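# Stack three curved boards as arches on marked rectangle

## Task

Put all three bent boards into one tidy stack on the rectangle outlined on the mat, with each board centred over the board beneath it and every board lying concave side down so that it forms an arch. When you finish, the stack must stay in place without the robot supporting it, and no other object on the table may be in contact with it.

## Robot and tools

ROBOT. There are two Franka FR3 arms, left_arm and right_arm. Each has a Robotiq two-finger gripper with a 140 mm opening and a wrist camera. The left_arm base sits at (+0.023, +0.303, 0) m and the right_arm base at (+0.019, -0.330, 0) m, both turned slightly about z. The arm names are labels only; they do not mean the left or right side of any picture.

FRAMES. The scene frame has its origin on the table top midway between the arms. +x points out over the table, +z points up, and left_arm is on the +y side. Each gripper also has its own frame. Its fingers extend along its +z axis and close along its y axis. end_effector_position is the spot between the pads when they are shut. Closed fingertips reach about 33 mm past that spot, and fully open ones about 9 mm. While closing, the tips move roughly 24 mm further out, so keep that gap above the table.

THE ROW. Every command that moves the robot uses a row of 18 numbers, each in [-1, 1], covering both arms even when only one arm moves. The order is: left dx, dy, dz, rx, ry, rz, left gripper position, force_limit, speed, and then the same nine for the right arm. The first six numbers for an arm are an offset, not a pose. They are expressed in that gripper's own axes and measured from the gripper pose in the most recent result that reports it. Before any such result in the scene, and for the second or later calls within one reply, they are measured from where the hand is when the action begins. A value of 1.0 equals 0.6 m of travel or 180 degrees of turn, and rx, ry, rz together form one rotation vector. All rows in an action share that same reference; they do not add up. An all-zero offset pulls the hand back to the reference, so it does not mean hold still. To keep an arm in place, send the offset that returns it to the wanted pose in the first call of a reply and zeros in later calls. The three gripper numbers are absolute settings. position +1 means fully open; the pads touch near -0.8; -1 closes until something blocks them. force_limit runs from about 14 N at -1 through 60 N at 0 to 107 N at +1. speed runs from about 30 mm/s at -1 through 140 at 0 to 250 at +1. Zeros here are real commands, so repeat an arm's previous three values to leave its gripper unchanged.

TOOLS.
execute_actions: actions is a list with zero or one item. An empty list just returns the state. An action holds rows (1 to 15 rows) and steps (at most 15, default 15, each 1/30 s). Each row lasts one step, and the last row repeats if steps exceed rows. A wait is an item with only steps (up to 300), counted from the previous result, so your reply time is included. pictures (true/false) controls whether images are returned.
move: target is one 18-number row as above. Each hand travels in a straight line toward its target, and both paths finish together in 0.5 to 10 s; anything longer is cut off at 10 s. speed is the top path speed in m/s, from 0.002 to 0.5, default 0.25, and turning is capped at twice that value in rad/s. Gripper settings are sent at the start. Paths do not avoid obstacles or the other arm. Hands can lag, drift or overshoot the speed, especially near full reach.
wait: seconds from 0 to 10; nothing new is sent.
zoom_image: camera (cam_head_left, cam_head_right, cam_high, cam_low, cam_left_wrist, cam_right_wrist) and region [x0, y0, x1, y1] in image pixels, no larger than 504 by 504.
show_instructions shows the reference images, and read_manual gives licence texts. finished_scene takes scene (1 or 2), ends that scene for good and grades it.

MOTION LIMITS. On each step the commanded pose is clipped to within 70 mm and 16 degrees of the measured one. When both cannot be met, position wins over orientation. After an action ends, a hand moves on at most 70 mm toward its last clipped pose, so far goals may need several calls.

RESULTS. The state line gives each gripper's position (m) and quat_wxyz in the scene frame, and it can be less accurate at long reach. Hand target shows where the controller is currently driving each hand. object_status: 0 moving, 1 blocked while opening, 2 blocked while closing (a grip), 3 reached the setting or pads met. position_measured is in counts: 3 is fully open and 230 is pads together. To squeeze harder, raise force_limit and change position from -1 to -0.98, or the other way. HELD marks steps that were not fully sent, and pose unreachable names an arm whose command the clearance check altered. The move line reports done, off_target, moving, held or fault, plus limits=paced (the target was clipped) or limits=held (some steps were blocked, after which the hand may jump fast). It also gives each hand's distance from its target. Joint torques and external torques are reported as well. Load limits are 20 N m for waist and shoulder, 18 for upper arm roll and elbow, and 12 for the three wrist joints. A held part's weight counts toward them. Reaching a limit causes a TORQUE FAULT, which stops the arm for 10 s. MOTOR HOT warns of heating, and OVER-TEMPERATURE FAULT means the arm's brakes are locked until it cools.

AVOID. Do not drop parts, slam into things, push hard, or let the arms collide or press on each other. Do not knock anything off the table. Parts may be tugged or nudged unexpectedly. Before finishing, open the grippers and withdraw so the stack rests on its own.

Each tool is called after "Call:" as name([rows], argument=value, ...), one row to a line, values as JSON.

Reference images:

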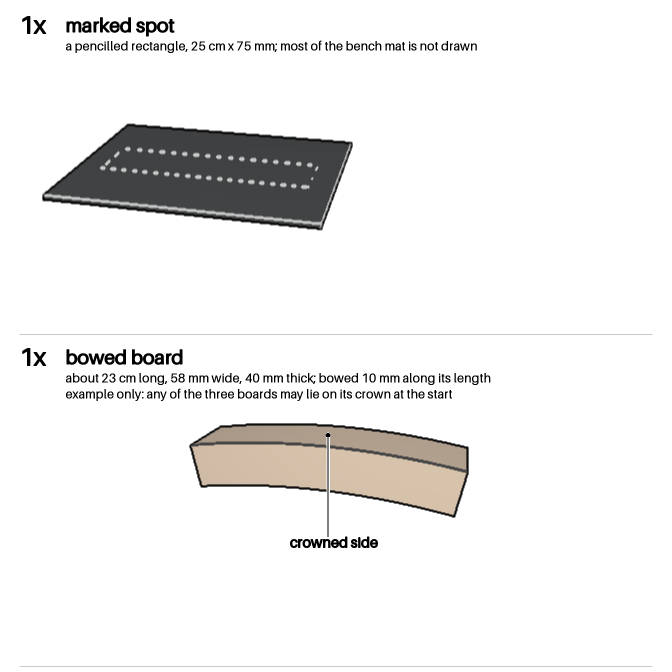

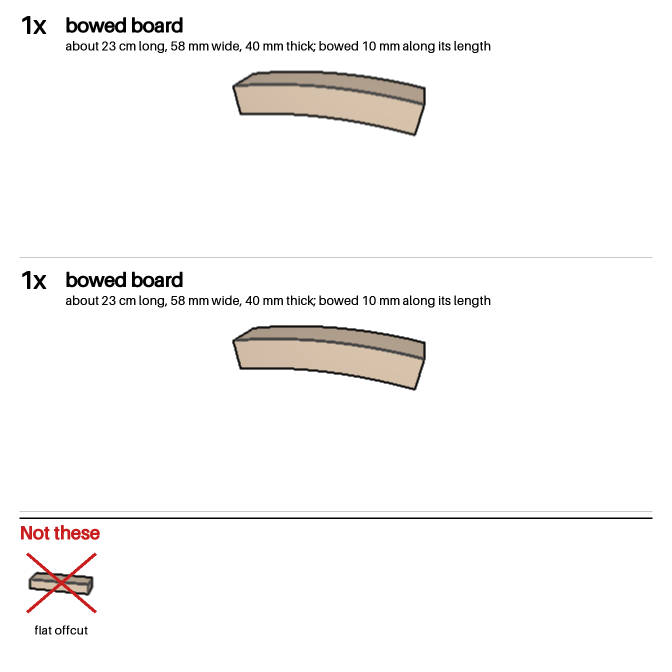

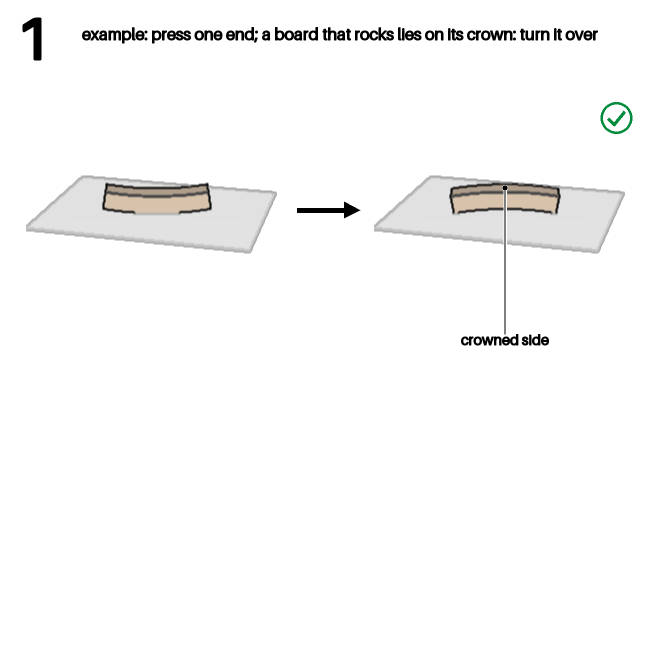

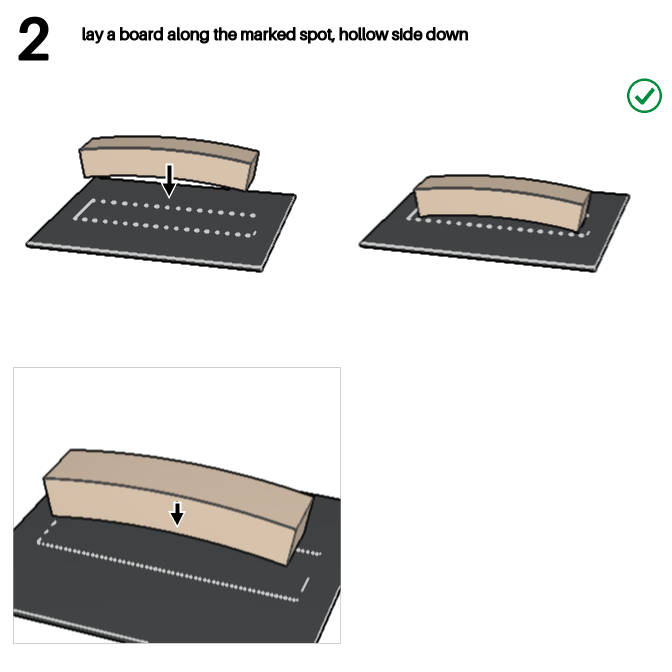

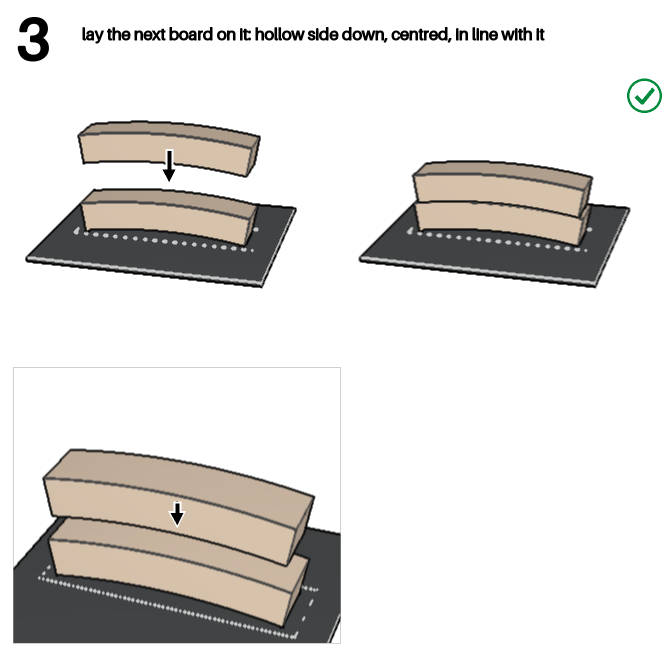

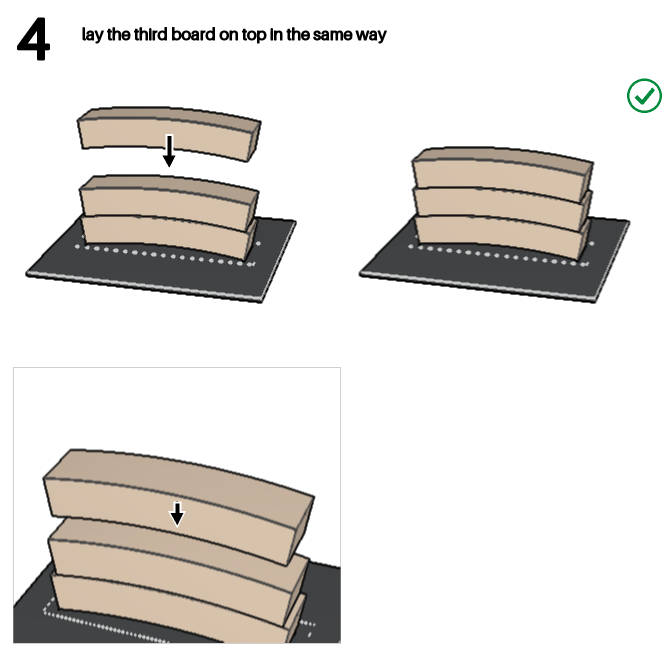

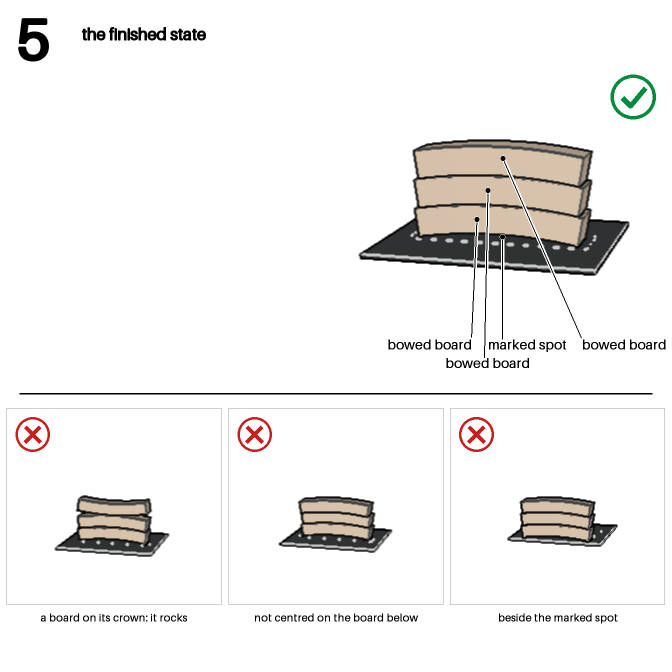

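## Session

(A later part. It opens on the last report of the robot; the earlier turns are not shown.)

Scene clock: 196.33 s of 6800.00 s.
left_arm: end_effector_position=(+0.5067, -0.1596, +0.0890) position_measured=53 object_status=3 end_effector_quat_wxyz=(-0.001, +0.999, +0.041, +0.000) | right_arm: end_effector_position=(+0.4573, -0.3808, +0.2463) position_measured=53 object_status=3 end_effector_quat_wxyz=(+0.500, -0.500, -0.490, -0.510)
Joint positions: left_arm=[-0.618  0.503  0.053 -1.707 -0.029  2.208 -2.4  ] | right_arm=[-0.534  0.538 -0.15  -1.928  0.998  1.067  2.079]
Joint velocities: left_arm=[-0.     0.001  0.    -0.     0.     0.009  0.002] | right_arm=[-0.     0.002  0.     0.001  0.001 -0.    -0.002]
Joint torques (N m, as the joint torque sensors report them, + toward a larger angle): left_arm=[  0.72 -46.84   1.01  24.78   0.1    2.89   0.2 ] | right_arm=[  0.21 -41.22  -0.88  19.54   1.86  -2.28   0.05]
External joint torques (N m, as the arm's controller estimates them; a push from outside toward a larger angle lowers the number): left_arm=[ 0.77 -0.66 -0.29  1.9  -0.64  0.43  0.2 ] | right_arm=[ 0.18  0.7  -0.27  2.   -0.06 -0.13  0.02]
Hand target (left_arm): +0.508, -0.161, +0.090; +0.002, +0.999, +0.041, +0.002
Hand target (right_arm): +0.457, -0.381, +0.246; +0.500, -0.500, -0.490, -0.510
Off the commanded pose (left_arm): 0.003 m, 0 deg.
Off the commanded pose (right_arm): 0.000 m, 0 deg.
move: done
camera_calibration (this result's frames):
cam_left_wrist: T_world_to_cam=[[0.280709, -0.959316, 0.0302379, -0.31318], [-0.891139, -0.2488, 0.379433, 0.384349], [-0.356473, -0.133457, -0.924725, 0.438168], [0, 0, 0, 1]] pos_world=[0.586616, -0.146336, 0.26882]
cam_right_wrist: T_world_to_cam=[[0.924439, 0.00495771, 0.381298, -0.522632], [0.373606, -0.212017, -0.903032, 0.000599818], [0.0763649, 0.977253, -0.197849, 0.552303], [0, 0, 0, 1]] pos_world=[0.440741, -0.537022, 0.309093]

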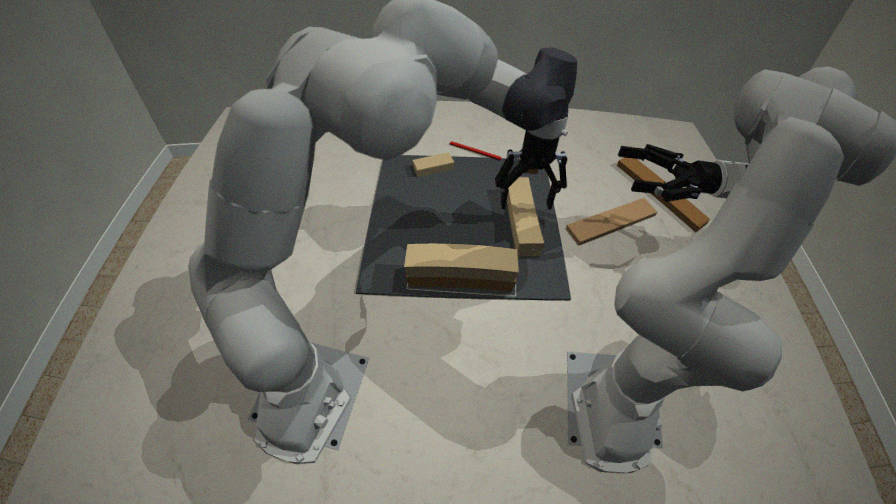

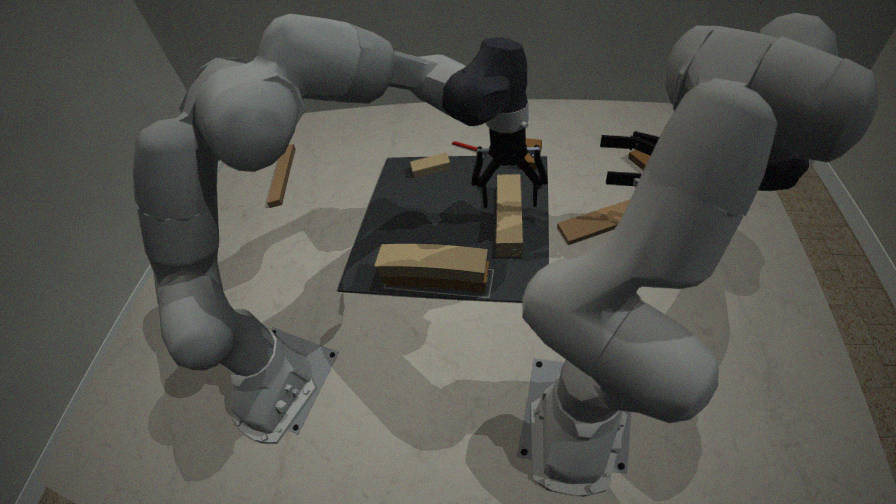

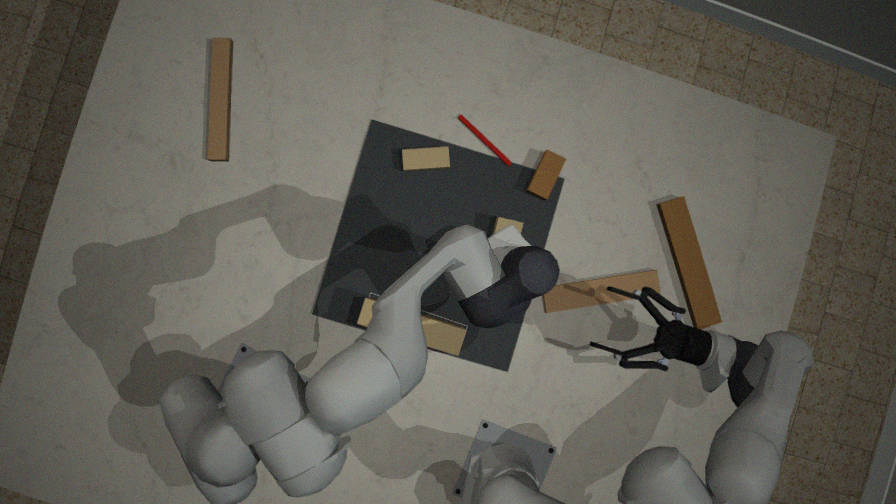

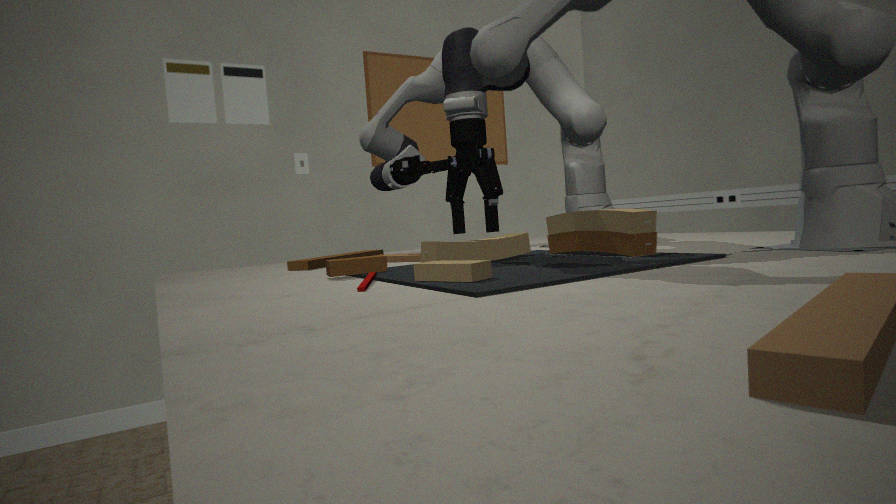

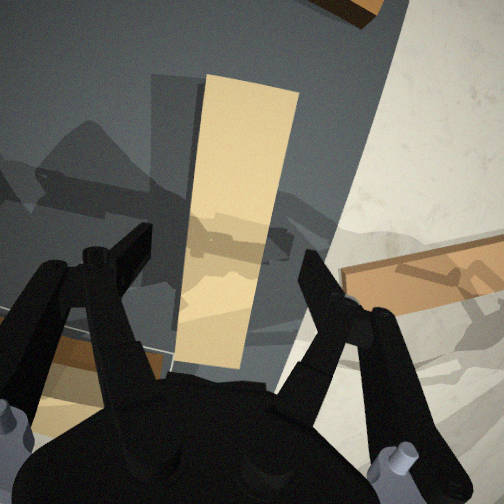

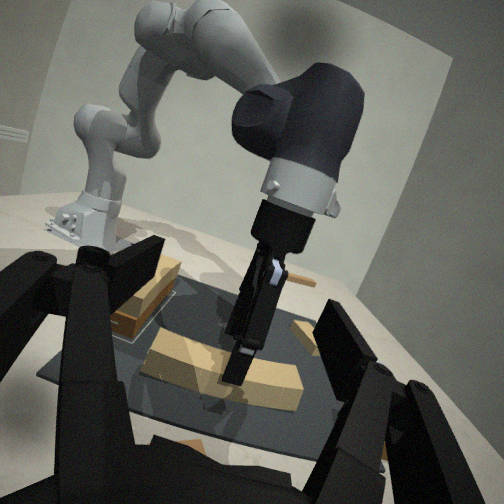

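Call:
execute_actions(actions=[])

Call:
move(target=[0,-0.003,0.066,0,0,0,0.6,0,0,0,0,0,0,0,0,0.6,0,0], speed=0.08)

Call:
move(target=[0,0,0,0,0,0,-1,0,0,0,0,0,0,0,0,0.6,0,0])

Call:
move(target=[0,0,-0.2,0,0,0,-1,0,0,0,0,0,0,0,0,0.6,0,0])

Scene clock: 219.60 s of 6800.00 s.
left_arm: end_effector_position=(+0.5071, -0.1600, +0.0891) position_measured=53 object_status=3 end_effector_quat_wxyz=(-0.001, +0.999, +0.041, +0.001) | right_arm: end_effector_position=(+0.4573, -0.3808, +0.2463) position_measured=53 object_status=3 end_effector_quat_wxyz=(+0.500, -0.500, -0.490, -0.510)
Joint positions: left_arm=[-0.618  0.503  0.053 -1.707 -0.029  2.209 -2.4  ] | right_arm=[-0.534  0.538 -0.15  -1.928  0.998  1.067  2.079]
Joint velocities: left_arm=[ 0.     0.    -0.     0.    -0.    -0.    -0.002] | right_arm=[-0.001  0.     0.    -0.001 -0.002  0.    -0.002]
Joint torques (N m, as the joint torque sensors report them, + toward a larger angle): left_arm=[  0.94 -46.64   0.82  24.83   0.1    2.83   0.18] | right_arm=[ -0.25 -41.31  -0.89  19.13   1.83  -2.25   0.07]
External joint torques (N m, as the arm's controller estimates them; a push from outside toward a larger angle lowers the number): left_arm=[ 0.85 -0.44 -0.57  1.94 -0.63  0.35  0.18] | right_arm=[-0.13  0.76 -0.16  1.54 -0.08 -0.11  0.04]
Hand target (left_arm): +0.508, -0.161, +0.090; +0.002, +0.999, +0.041, +0.002
Hand target (right_arm): +0.457, -0.381, +0.246; +0.500, -0.500, -0.490, -0.510
Off the commanded pose (left_arm): 0.002 m, 0 deg.
Off the commanded pose (right_arm): 0.000 m, 0 deg.
Steps of this call (steps 1 to 90: nothing new was sent; then 20.27 s passed at rest). Readings (end_effector_position | what the end effector reports):
1: left_arm (+0.5068, -0.1597, +0.0890) | right_arm (+0.4573, -0.3808, +0.2463) | left_arm position_measured=53 object_status=3 | right_arm position_measured=53 object_status=3
2: left_arm (+0.5068, -0.1598, +0.0890) | right_arm (+0.4573, -0.3808, +0.2463) | left_arm position_measured=53 object_status=3 | right_arm position_measured=53 object_status=3
4: left_arm (+0.5069, -0.1598, +0.0891) | right_arm (+0.4573, -0.3808, +0.2463) | left_arm position_measured=53 object_status=3 | right_arm position_measured=53 object_status=3
8: left_arm (+0.5070, -0.1599, +0.0891) | right_arm (+0.4573, -0.3808, +0.2463) | left_arm position_measured=53 object_status=3 | right_arm position_measured=53 object_status=3
90: the state above
camera_calibration (this result's frames):
cam_left_wrist: T_world_to_cam=[[0.280708, -0.959264, 0.0318601, -0.313835], [-0.891629, -0.248342, 0.378581, 0.384959], [-0.355247, -0.134678, -0.925019, 0.437623], [0, 0, 0, 1]] pos_world=[0.586801, -0.146511, 0.269071]
cam_right_wrist: T_world_to_cam=[[0.924439, 0.00495784, 0.381298, -0.522632], [0.373606, -0.212017, -0.903032, 0.000599804], [0.0763647, 0.977253, -0.197849, 0.552303], [0, 0, 0, 1]] pos_world=[0.440741, -0.537022, 0.309093]

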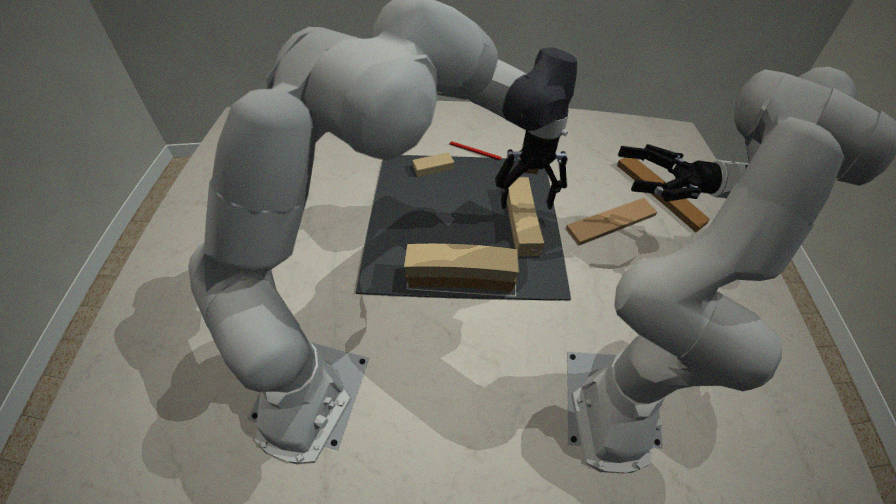

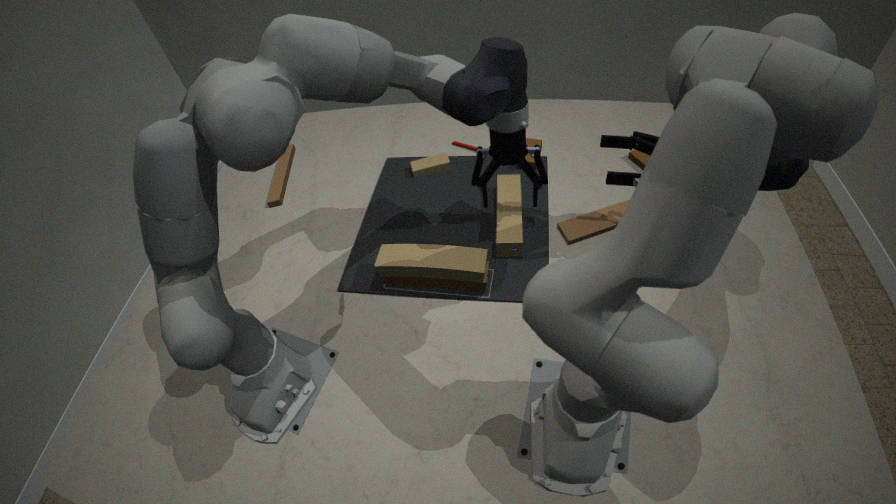

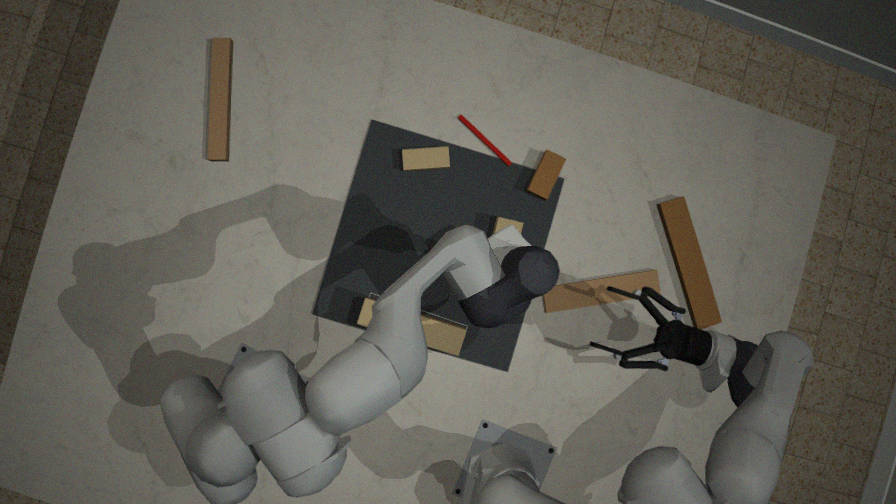

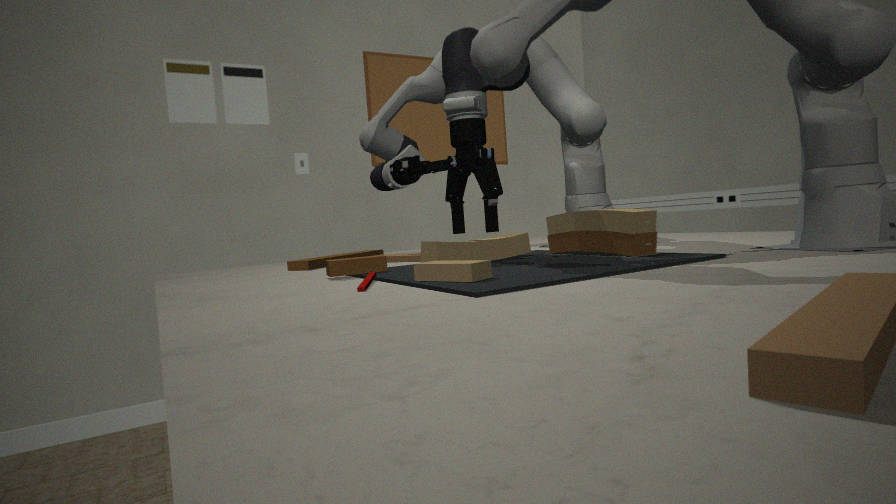

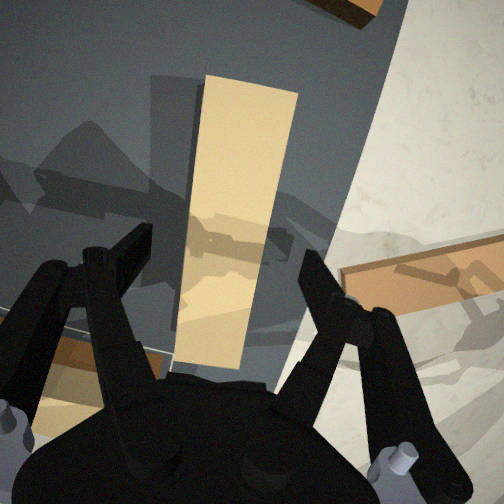

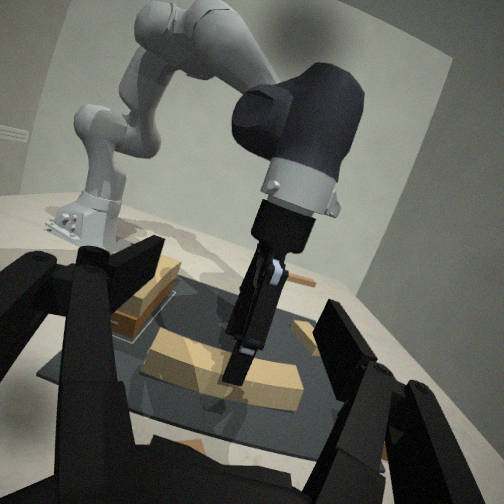

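Scene clock: 220.57 s of 6800.00 s.
left_arm: end_effector_position=(+0.5057, -0.1573, +0.0492) position_measured=53 object_status=3 end_effector_quat_wxyz=(-0.003, +0.999, +0.042, +0.000) | right_arm: end_effector_position=(+0.4573, -0.3808, +0.2463) position_measured=53 object_status=3 end_effector_quat_wxyz=(+0.500, -0.500, -0.490, -0.510)
Joint positions: left_arm=[-0.618  0.557  0.053 -1.73  -0.031  2.281 -2.4  ] | right_arm=[-0.534  0.538 -0.15  -1.928  0.998  1.067  2.079]
Joint velocities: left_arm=[ 0.     0.001  0.001 -0.001  0.     0.011  0.001] | right_arm=[-0.     0.     0.     0.001  0.001 -0.001  0.002]
Joint torques (N m, as the joint torque sensors report them, + toward a larger angle): left_arm=[  1.58 -46.96   0.93  23.74   0.06   2.83   0.27] | right_arm=[ -0.22 -41.67  -0.83  19.36   1.87  -2.26   0.04]
External joint torques (N m, as the arm's controller estimates them; a push from outside toward a larger angle lowers the number): left_arm=[ 1.48 -0.05 -0.62  1.55 -0.62  0.37  0.27] | right_arm=[-0.22  0.38 -0.2   1.75 -0.05 -0.11  0.01]
Hand target (left_arm): +0.508, -0.158, +0.050; -0.001, +0.999, +0.041, +0.001
Hand target (right_arm): +0.457, -0.381, +0.246; +0.500, -0.500, -0.490, -0.510
Off the commanded pose (left_arm): 0.002 m, 0 deg.
Off the commanded pose (right_arm): 0.000 m, 0 deg.
move: done
camera_calibration (this result's frames):
cam_left_wrist: T_world_to_cam=[[0.282122, -0.959028, 0.025918, -0.309945], [-0.890479, -0.251712, 0.379062, 0.398424], [-0.357007, -0.130021, -0.925008, 0.402175], [0, 0, 0, 1]] pos_world=[0.58581, -0.144666, 0.229021]
cam_right_wrist: T_world_to_cam=[[0.924439, 0.00495771, 0.381298, -0.522632], [0.373605, -0.212017, -0.903032, 0.00059996], [0.0763648, 0.977253, -0.197849, 0.552303], [0, 0, 0, 1]] pos_world=[0.440741, -0.537022, 0.309093]

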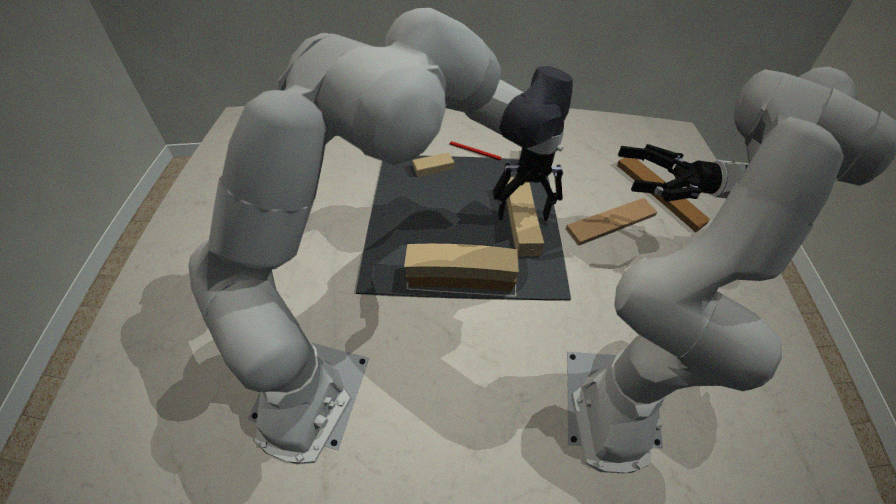

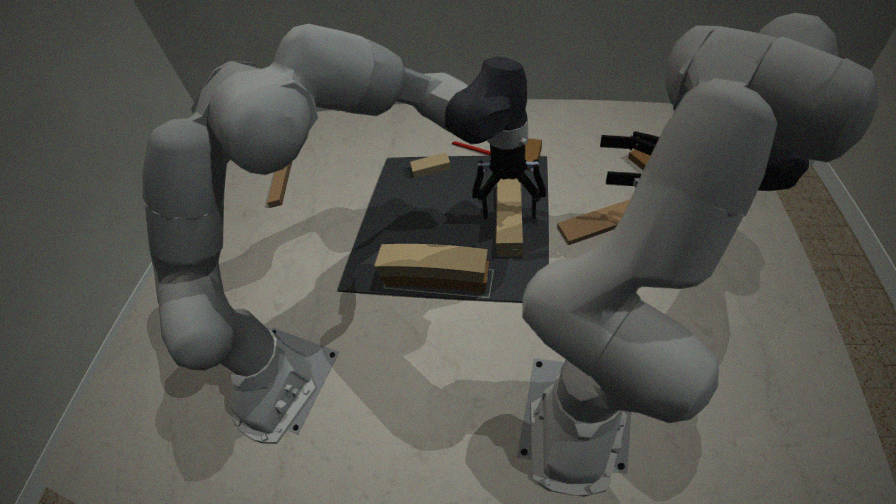

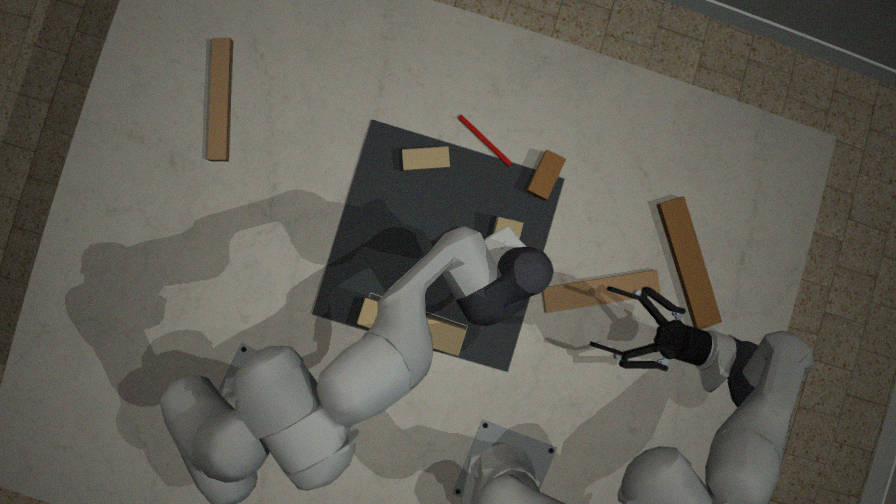

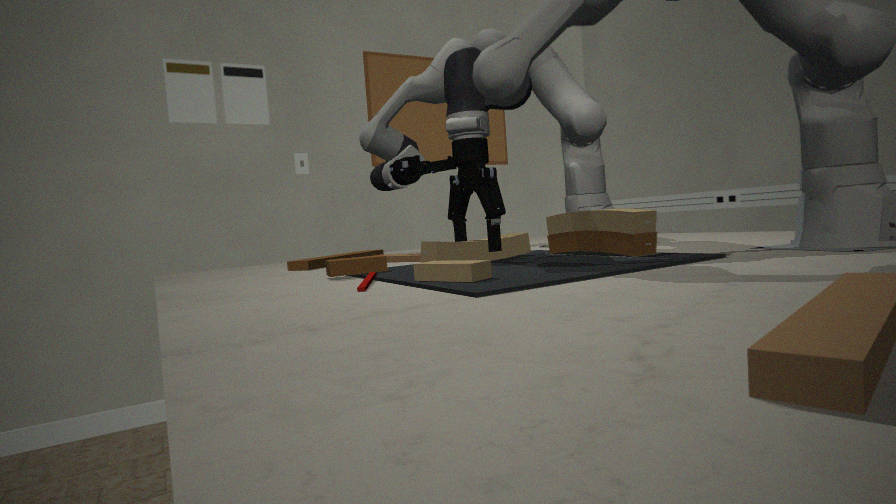

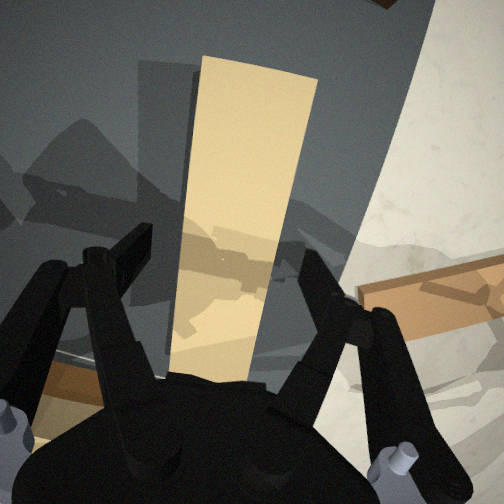

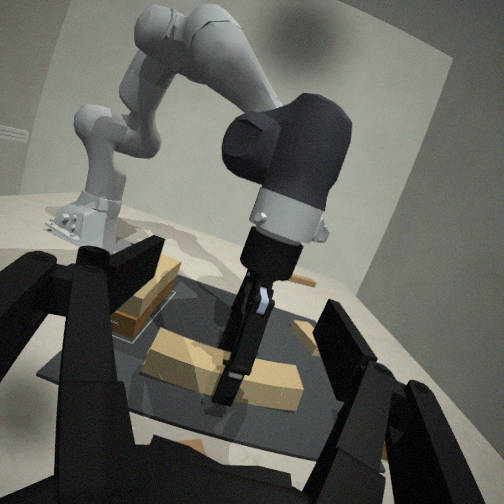

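Scene clock: 221.17 s of 6800.00 s.
left_arm: end_effector_position=(+0.5058, -0.1572, +0.0495) position_measured=141 object_status=2 end_effector_quat_wxyz=(-0.004, +0.999, +0.042, +0.000) | right_arm: end_effector_position=(+0.4573, -0.3808, +0.2463) position_measured=53 object_status=3 end_effector_quat_wxyz=(+0.500, -0.500, -0.490, -0.510)
Joint positions: left_arm=[-0.618  0.556  0.054 -1.73  -0.031  2.281 -2.4  ] | right_arm=[-0.534  0.538 -0.15  -1.928  0.998  1.067  2.079]
Joint velocities: left_arm=[ 0.    -0.     0.    -0.    -0.    -0.001 -0.001] | right_arm=[ 0.     0.001 -0.001  0.    -0.001  0.001 -0.001]
Joint torques (N m, as the joint torque sensors report them, + toward a larger angle): left_arm=[  0.17 -46.67   1.39  23.68   0.54   2.37   0.09] | right_arm=[ -0.06 -41.3   -1.22  19.24   1.89  -2.19   0.02]
External joint torques (N m, as the arm's controller estimates them; a push from outside toward a larger angle lowers the number): left_arm=[ 0.06  0.3  -0.16  1.43 -0.15 -0.1   0.09] | right_arm=[-0.04  0.71 -0.57  1.66 -0.02 -0.04 -0.01]
Hand target (left_arm): +0.506, -0.157, +0.049; -0.003, +0.999, +0.042, +0.000
Hand target (right_arm): +0.457, -0.381, +0.246; +0.500, -0.500, -0.490, -0.510
Off the commanded pose (left_arm): 0.000 m, 0 deg.
Off the commanded pose (right_arm): 0.000 m, 0 deg.
move: done
camera_calibration (this result's frames):
cam_left_wrist: T_world_to_cam=[[0.28216, -0.95902, 0.0258049, -0.309876], [-0.8905, -0.251804, 0.378953, 0.39842], [-0.356926, -0.129905, -0.925056, 0.402452], [0, 0, 0, 1]] pos_world=[0.585873, -0.144573, 0.229305]
cam_right_wrist: T_world_to_cam=[[0.924439, 0.00495774, 0.381298, -0.522632], [0.373605, -0.212018, -0.903032, 0.000599842], [0.0763648, 0.977253, -0.19785, 0.552303], [0, 0, 0, 1]] pos_world=[0.440741, -0.537022, 0.309093]

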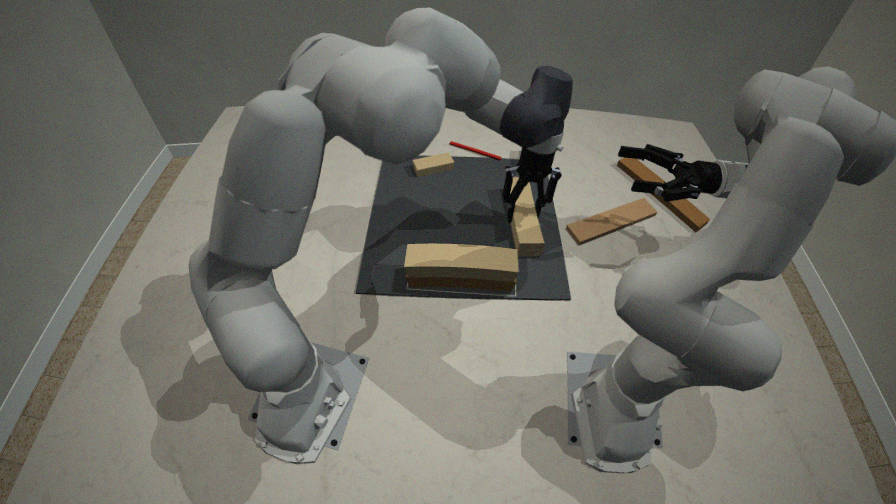

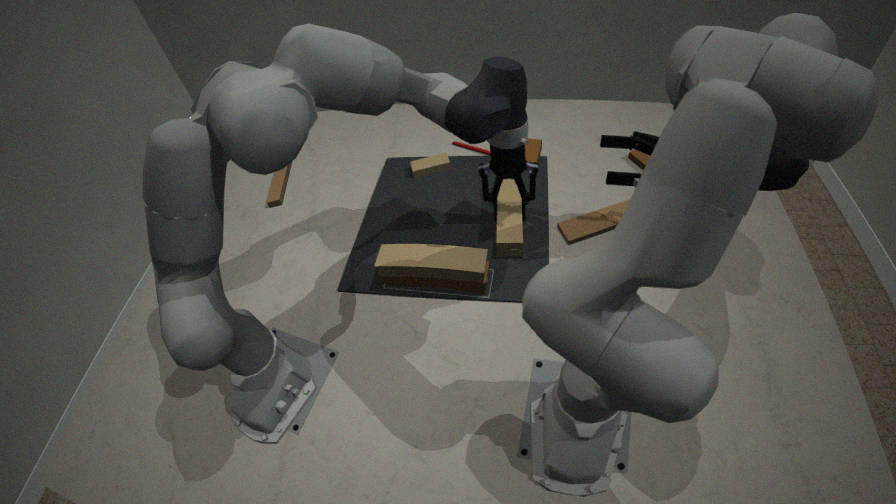

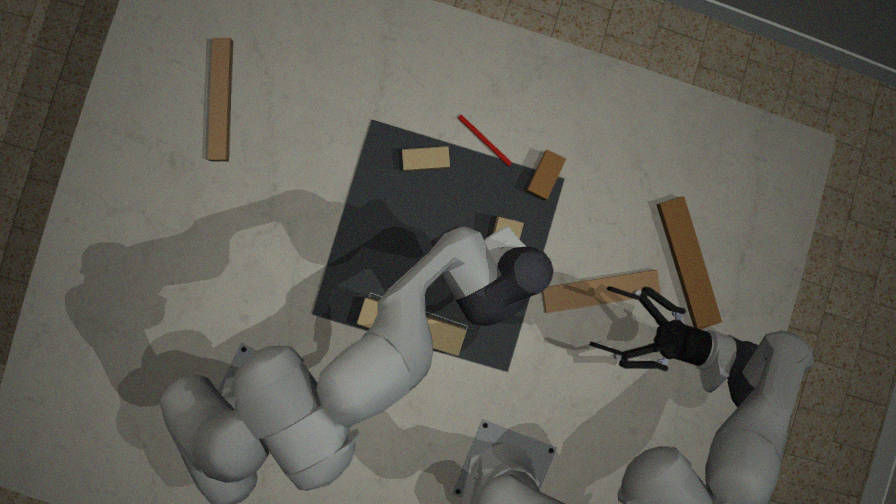

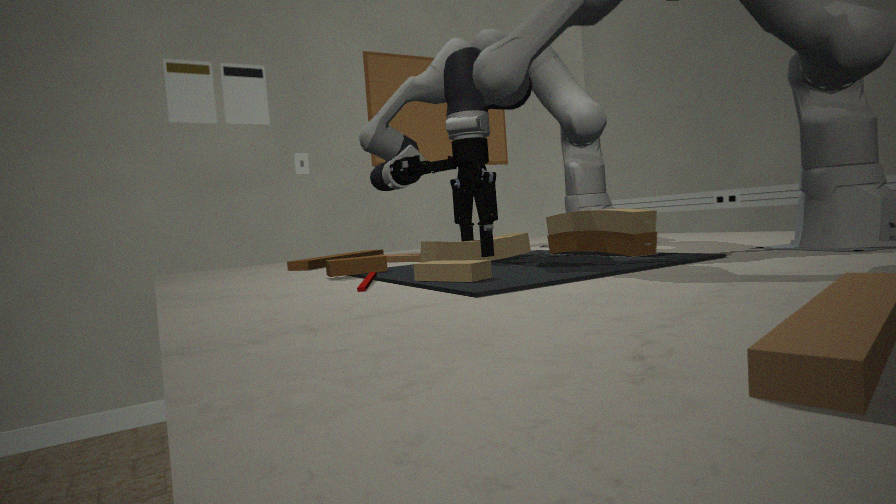

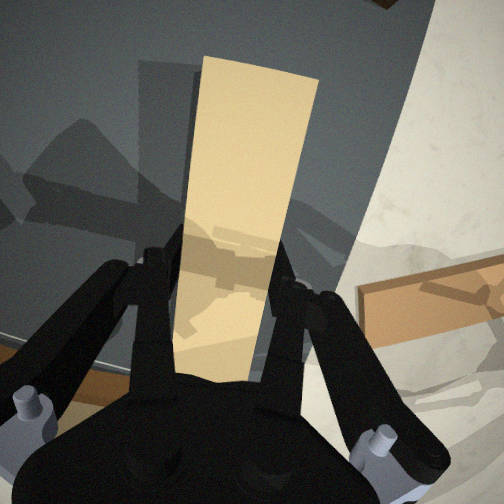

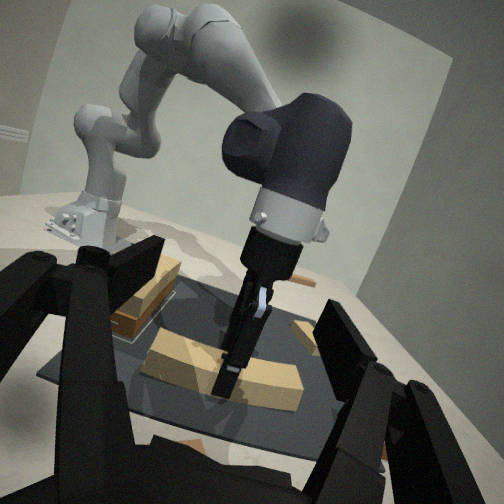

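Scene clock: 222.37 s of 6800.00 s.
left_arm: end_effector_position=(+0.5043, -0.1584, +0.1665) position_measured=141 object_status=2 end_effector_quat_wxyz=(-0.003, +0.999, +0.039, -0.002) | right_arm: end_effector_position=(+0.4573, -0.3808, +0.2463) position_measured=53 object_status=3 end_effector_quat_wxyz=(+0.500, -0.500, -0.490, -0.510)
Joint positions: left_arm=[-0.618  0.414  0.054 -1.636 -0.023  2.042 -2.4  ] | right_arm=[-0.534  0.538 -0.15  -1.928  0.998  1.067  2.079]
Joint velocities: left_arm=[-0.    -0.     0.     0.001  0.002 -0.011  0.   ] | right_arm=[-0.    -0.001 -0.001 -0.     0.    -0.    -0.001]
Joint torques (N m, as the joint torque sensors report them, + toward a larger angle): left_arm=[ -1.11 -46.45   1.5   27.13   1.24   2.12  -0.21] | right_arm=[ -0.15 -41.34  -1.21  18.6    1.86  -2.27  -0.03]
External joint torques (N m, as the arm's controller estimates them; a push from outside toward a larger angle lowers the number): left_arm=[-1.11 -1.69  0.41  3.21  0.43 -0.35 -0.21] | right_arm=[-0.06  0.81 -0.51  0.96 -0.06 -0.12 -0.06]
Hand target (left_arm): +0.504, -0.159, +0.169; -0.003, +0.999, +0.041, -0.001
Hand target (right_arm): +0.457, -0.381, +0.246; +0.500, -0.500, -0.490, -0.510
Off the commanded pose (left_arm): 0.003 m, 0 deg.
Off the commanded pose (right_arm): 0.000 m, 0 deg.
move: done
camera_calibration (this result's frames):
cam_left_wrist: T_world_to_cam=[[0.277241, -0.960454, 0.0257942, -0.311352], [-0.890189, -0.246672, 0.383036, 0.352332], [-0.361526, -0.129155, -0.923373, 0.512177], [0, 0, 0, 1]] pos_world=[0.585127, -0.145978, 0.346006]
cam_right_wrist: T_world_to_cam=[[0.924439, 0.00495765, 0.381298, -0.522632], [0.373606, -0.212017, -0.903032, 0.000599773], [0.0763649, 0.977253, -0.197849, 0.552303], [0, 0, 0, 1]] pos_world=[0.440741, -0.537022, 0.309093]

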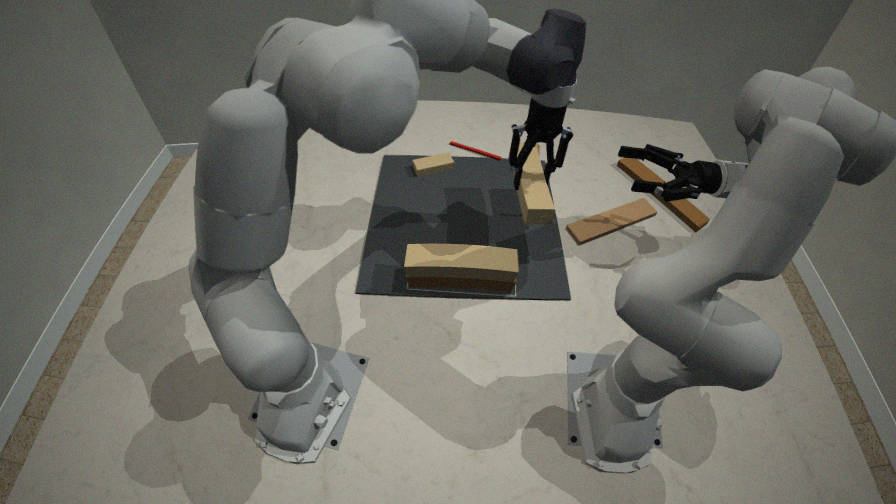

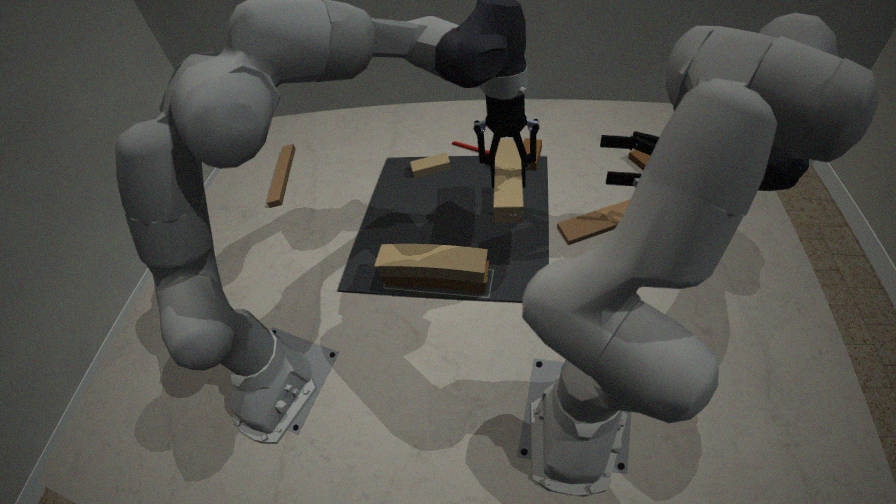

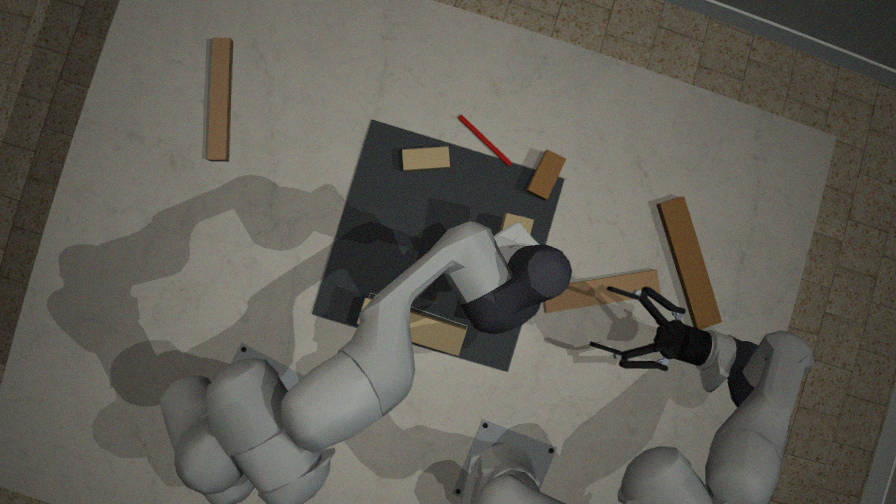

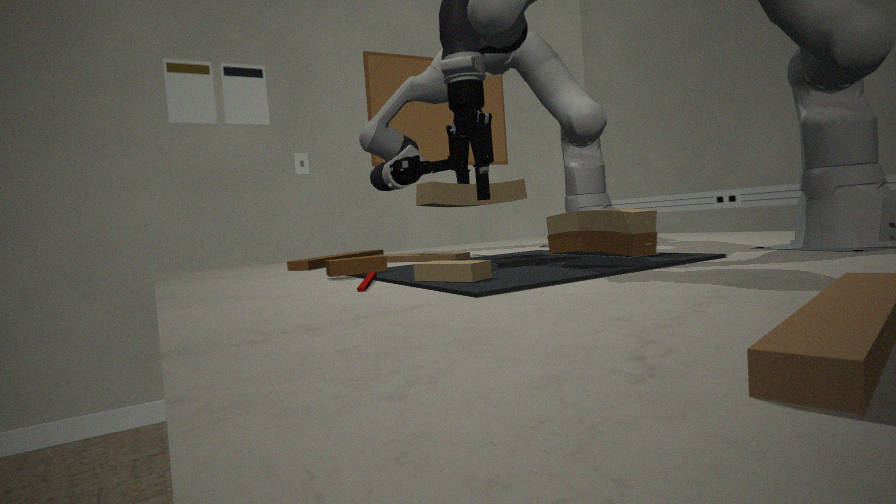

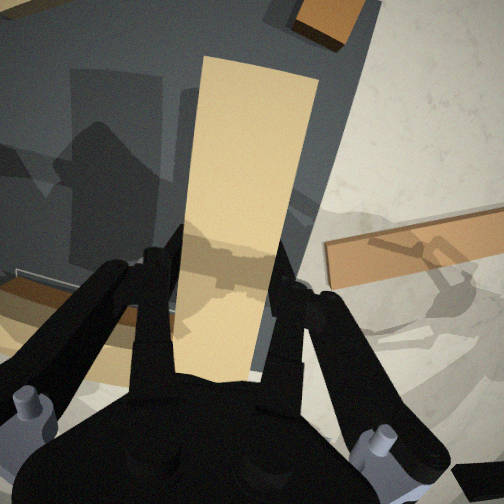

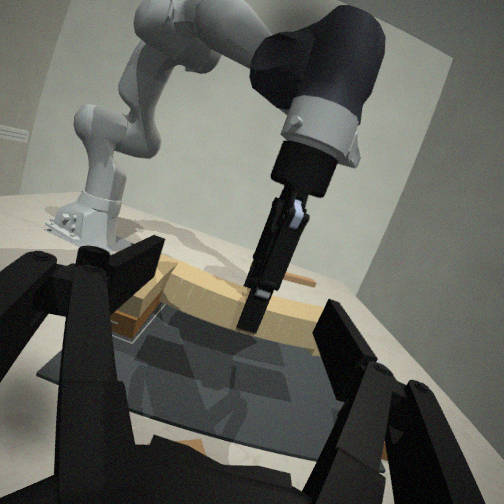

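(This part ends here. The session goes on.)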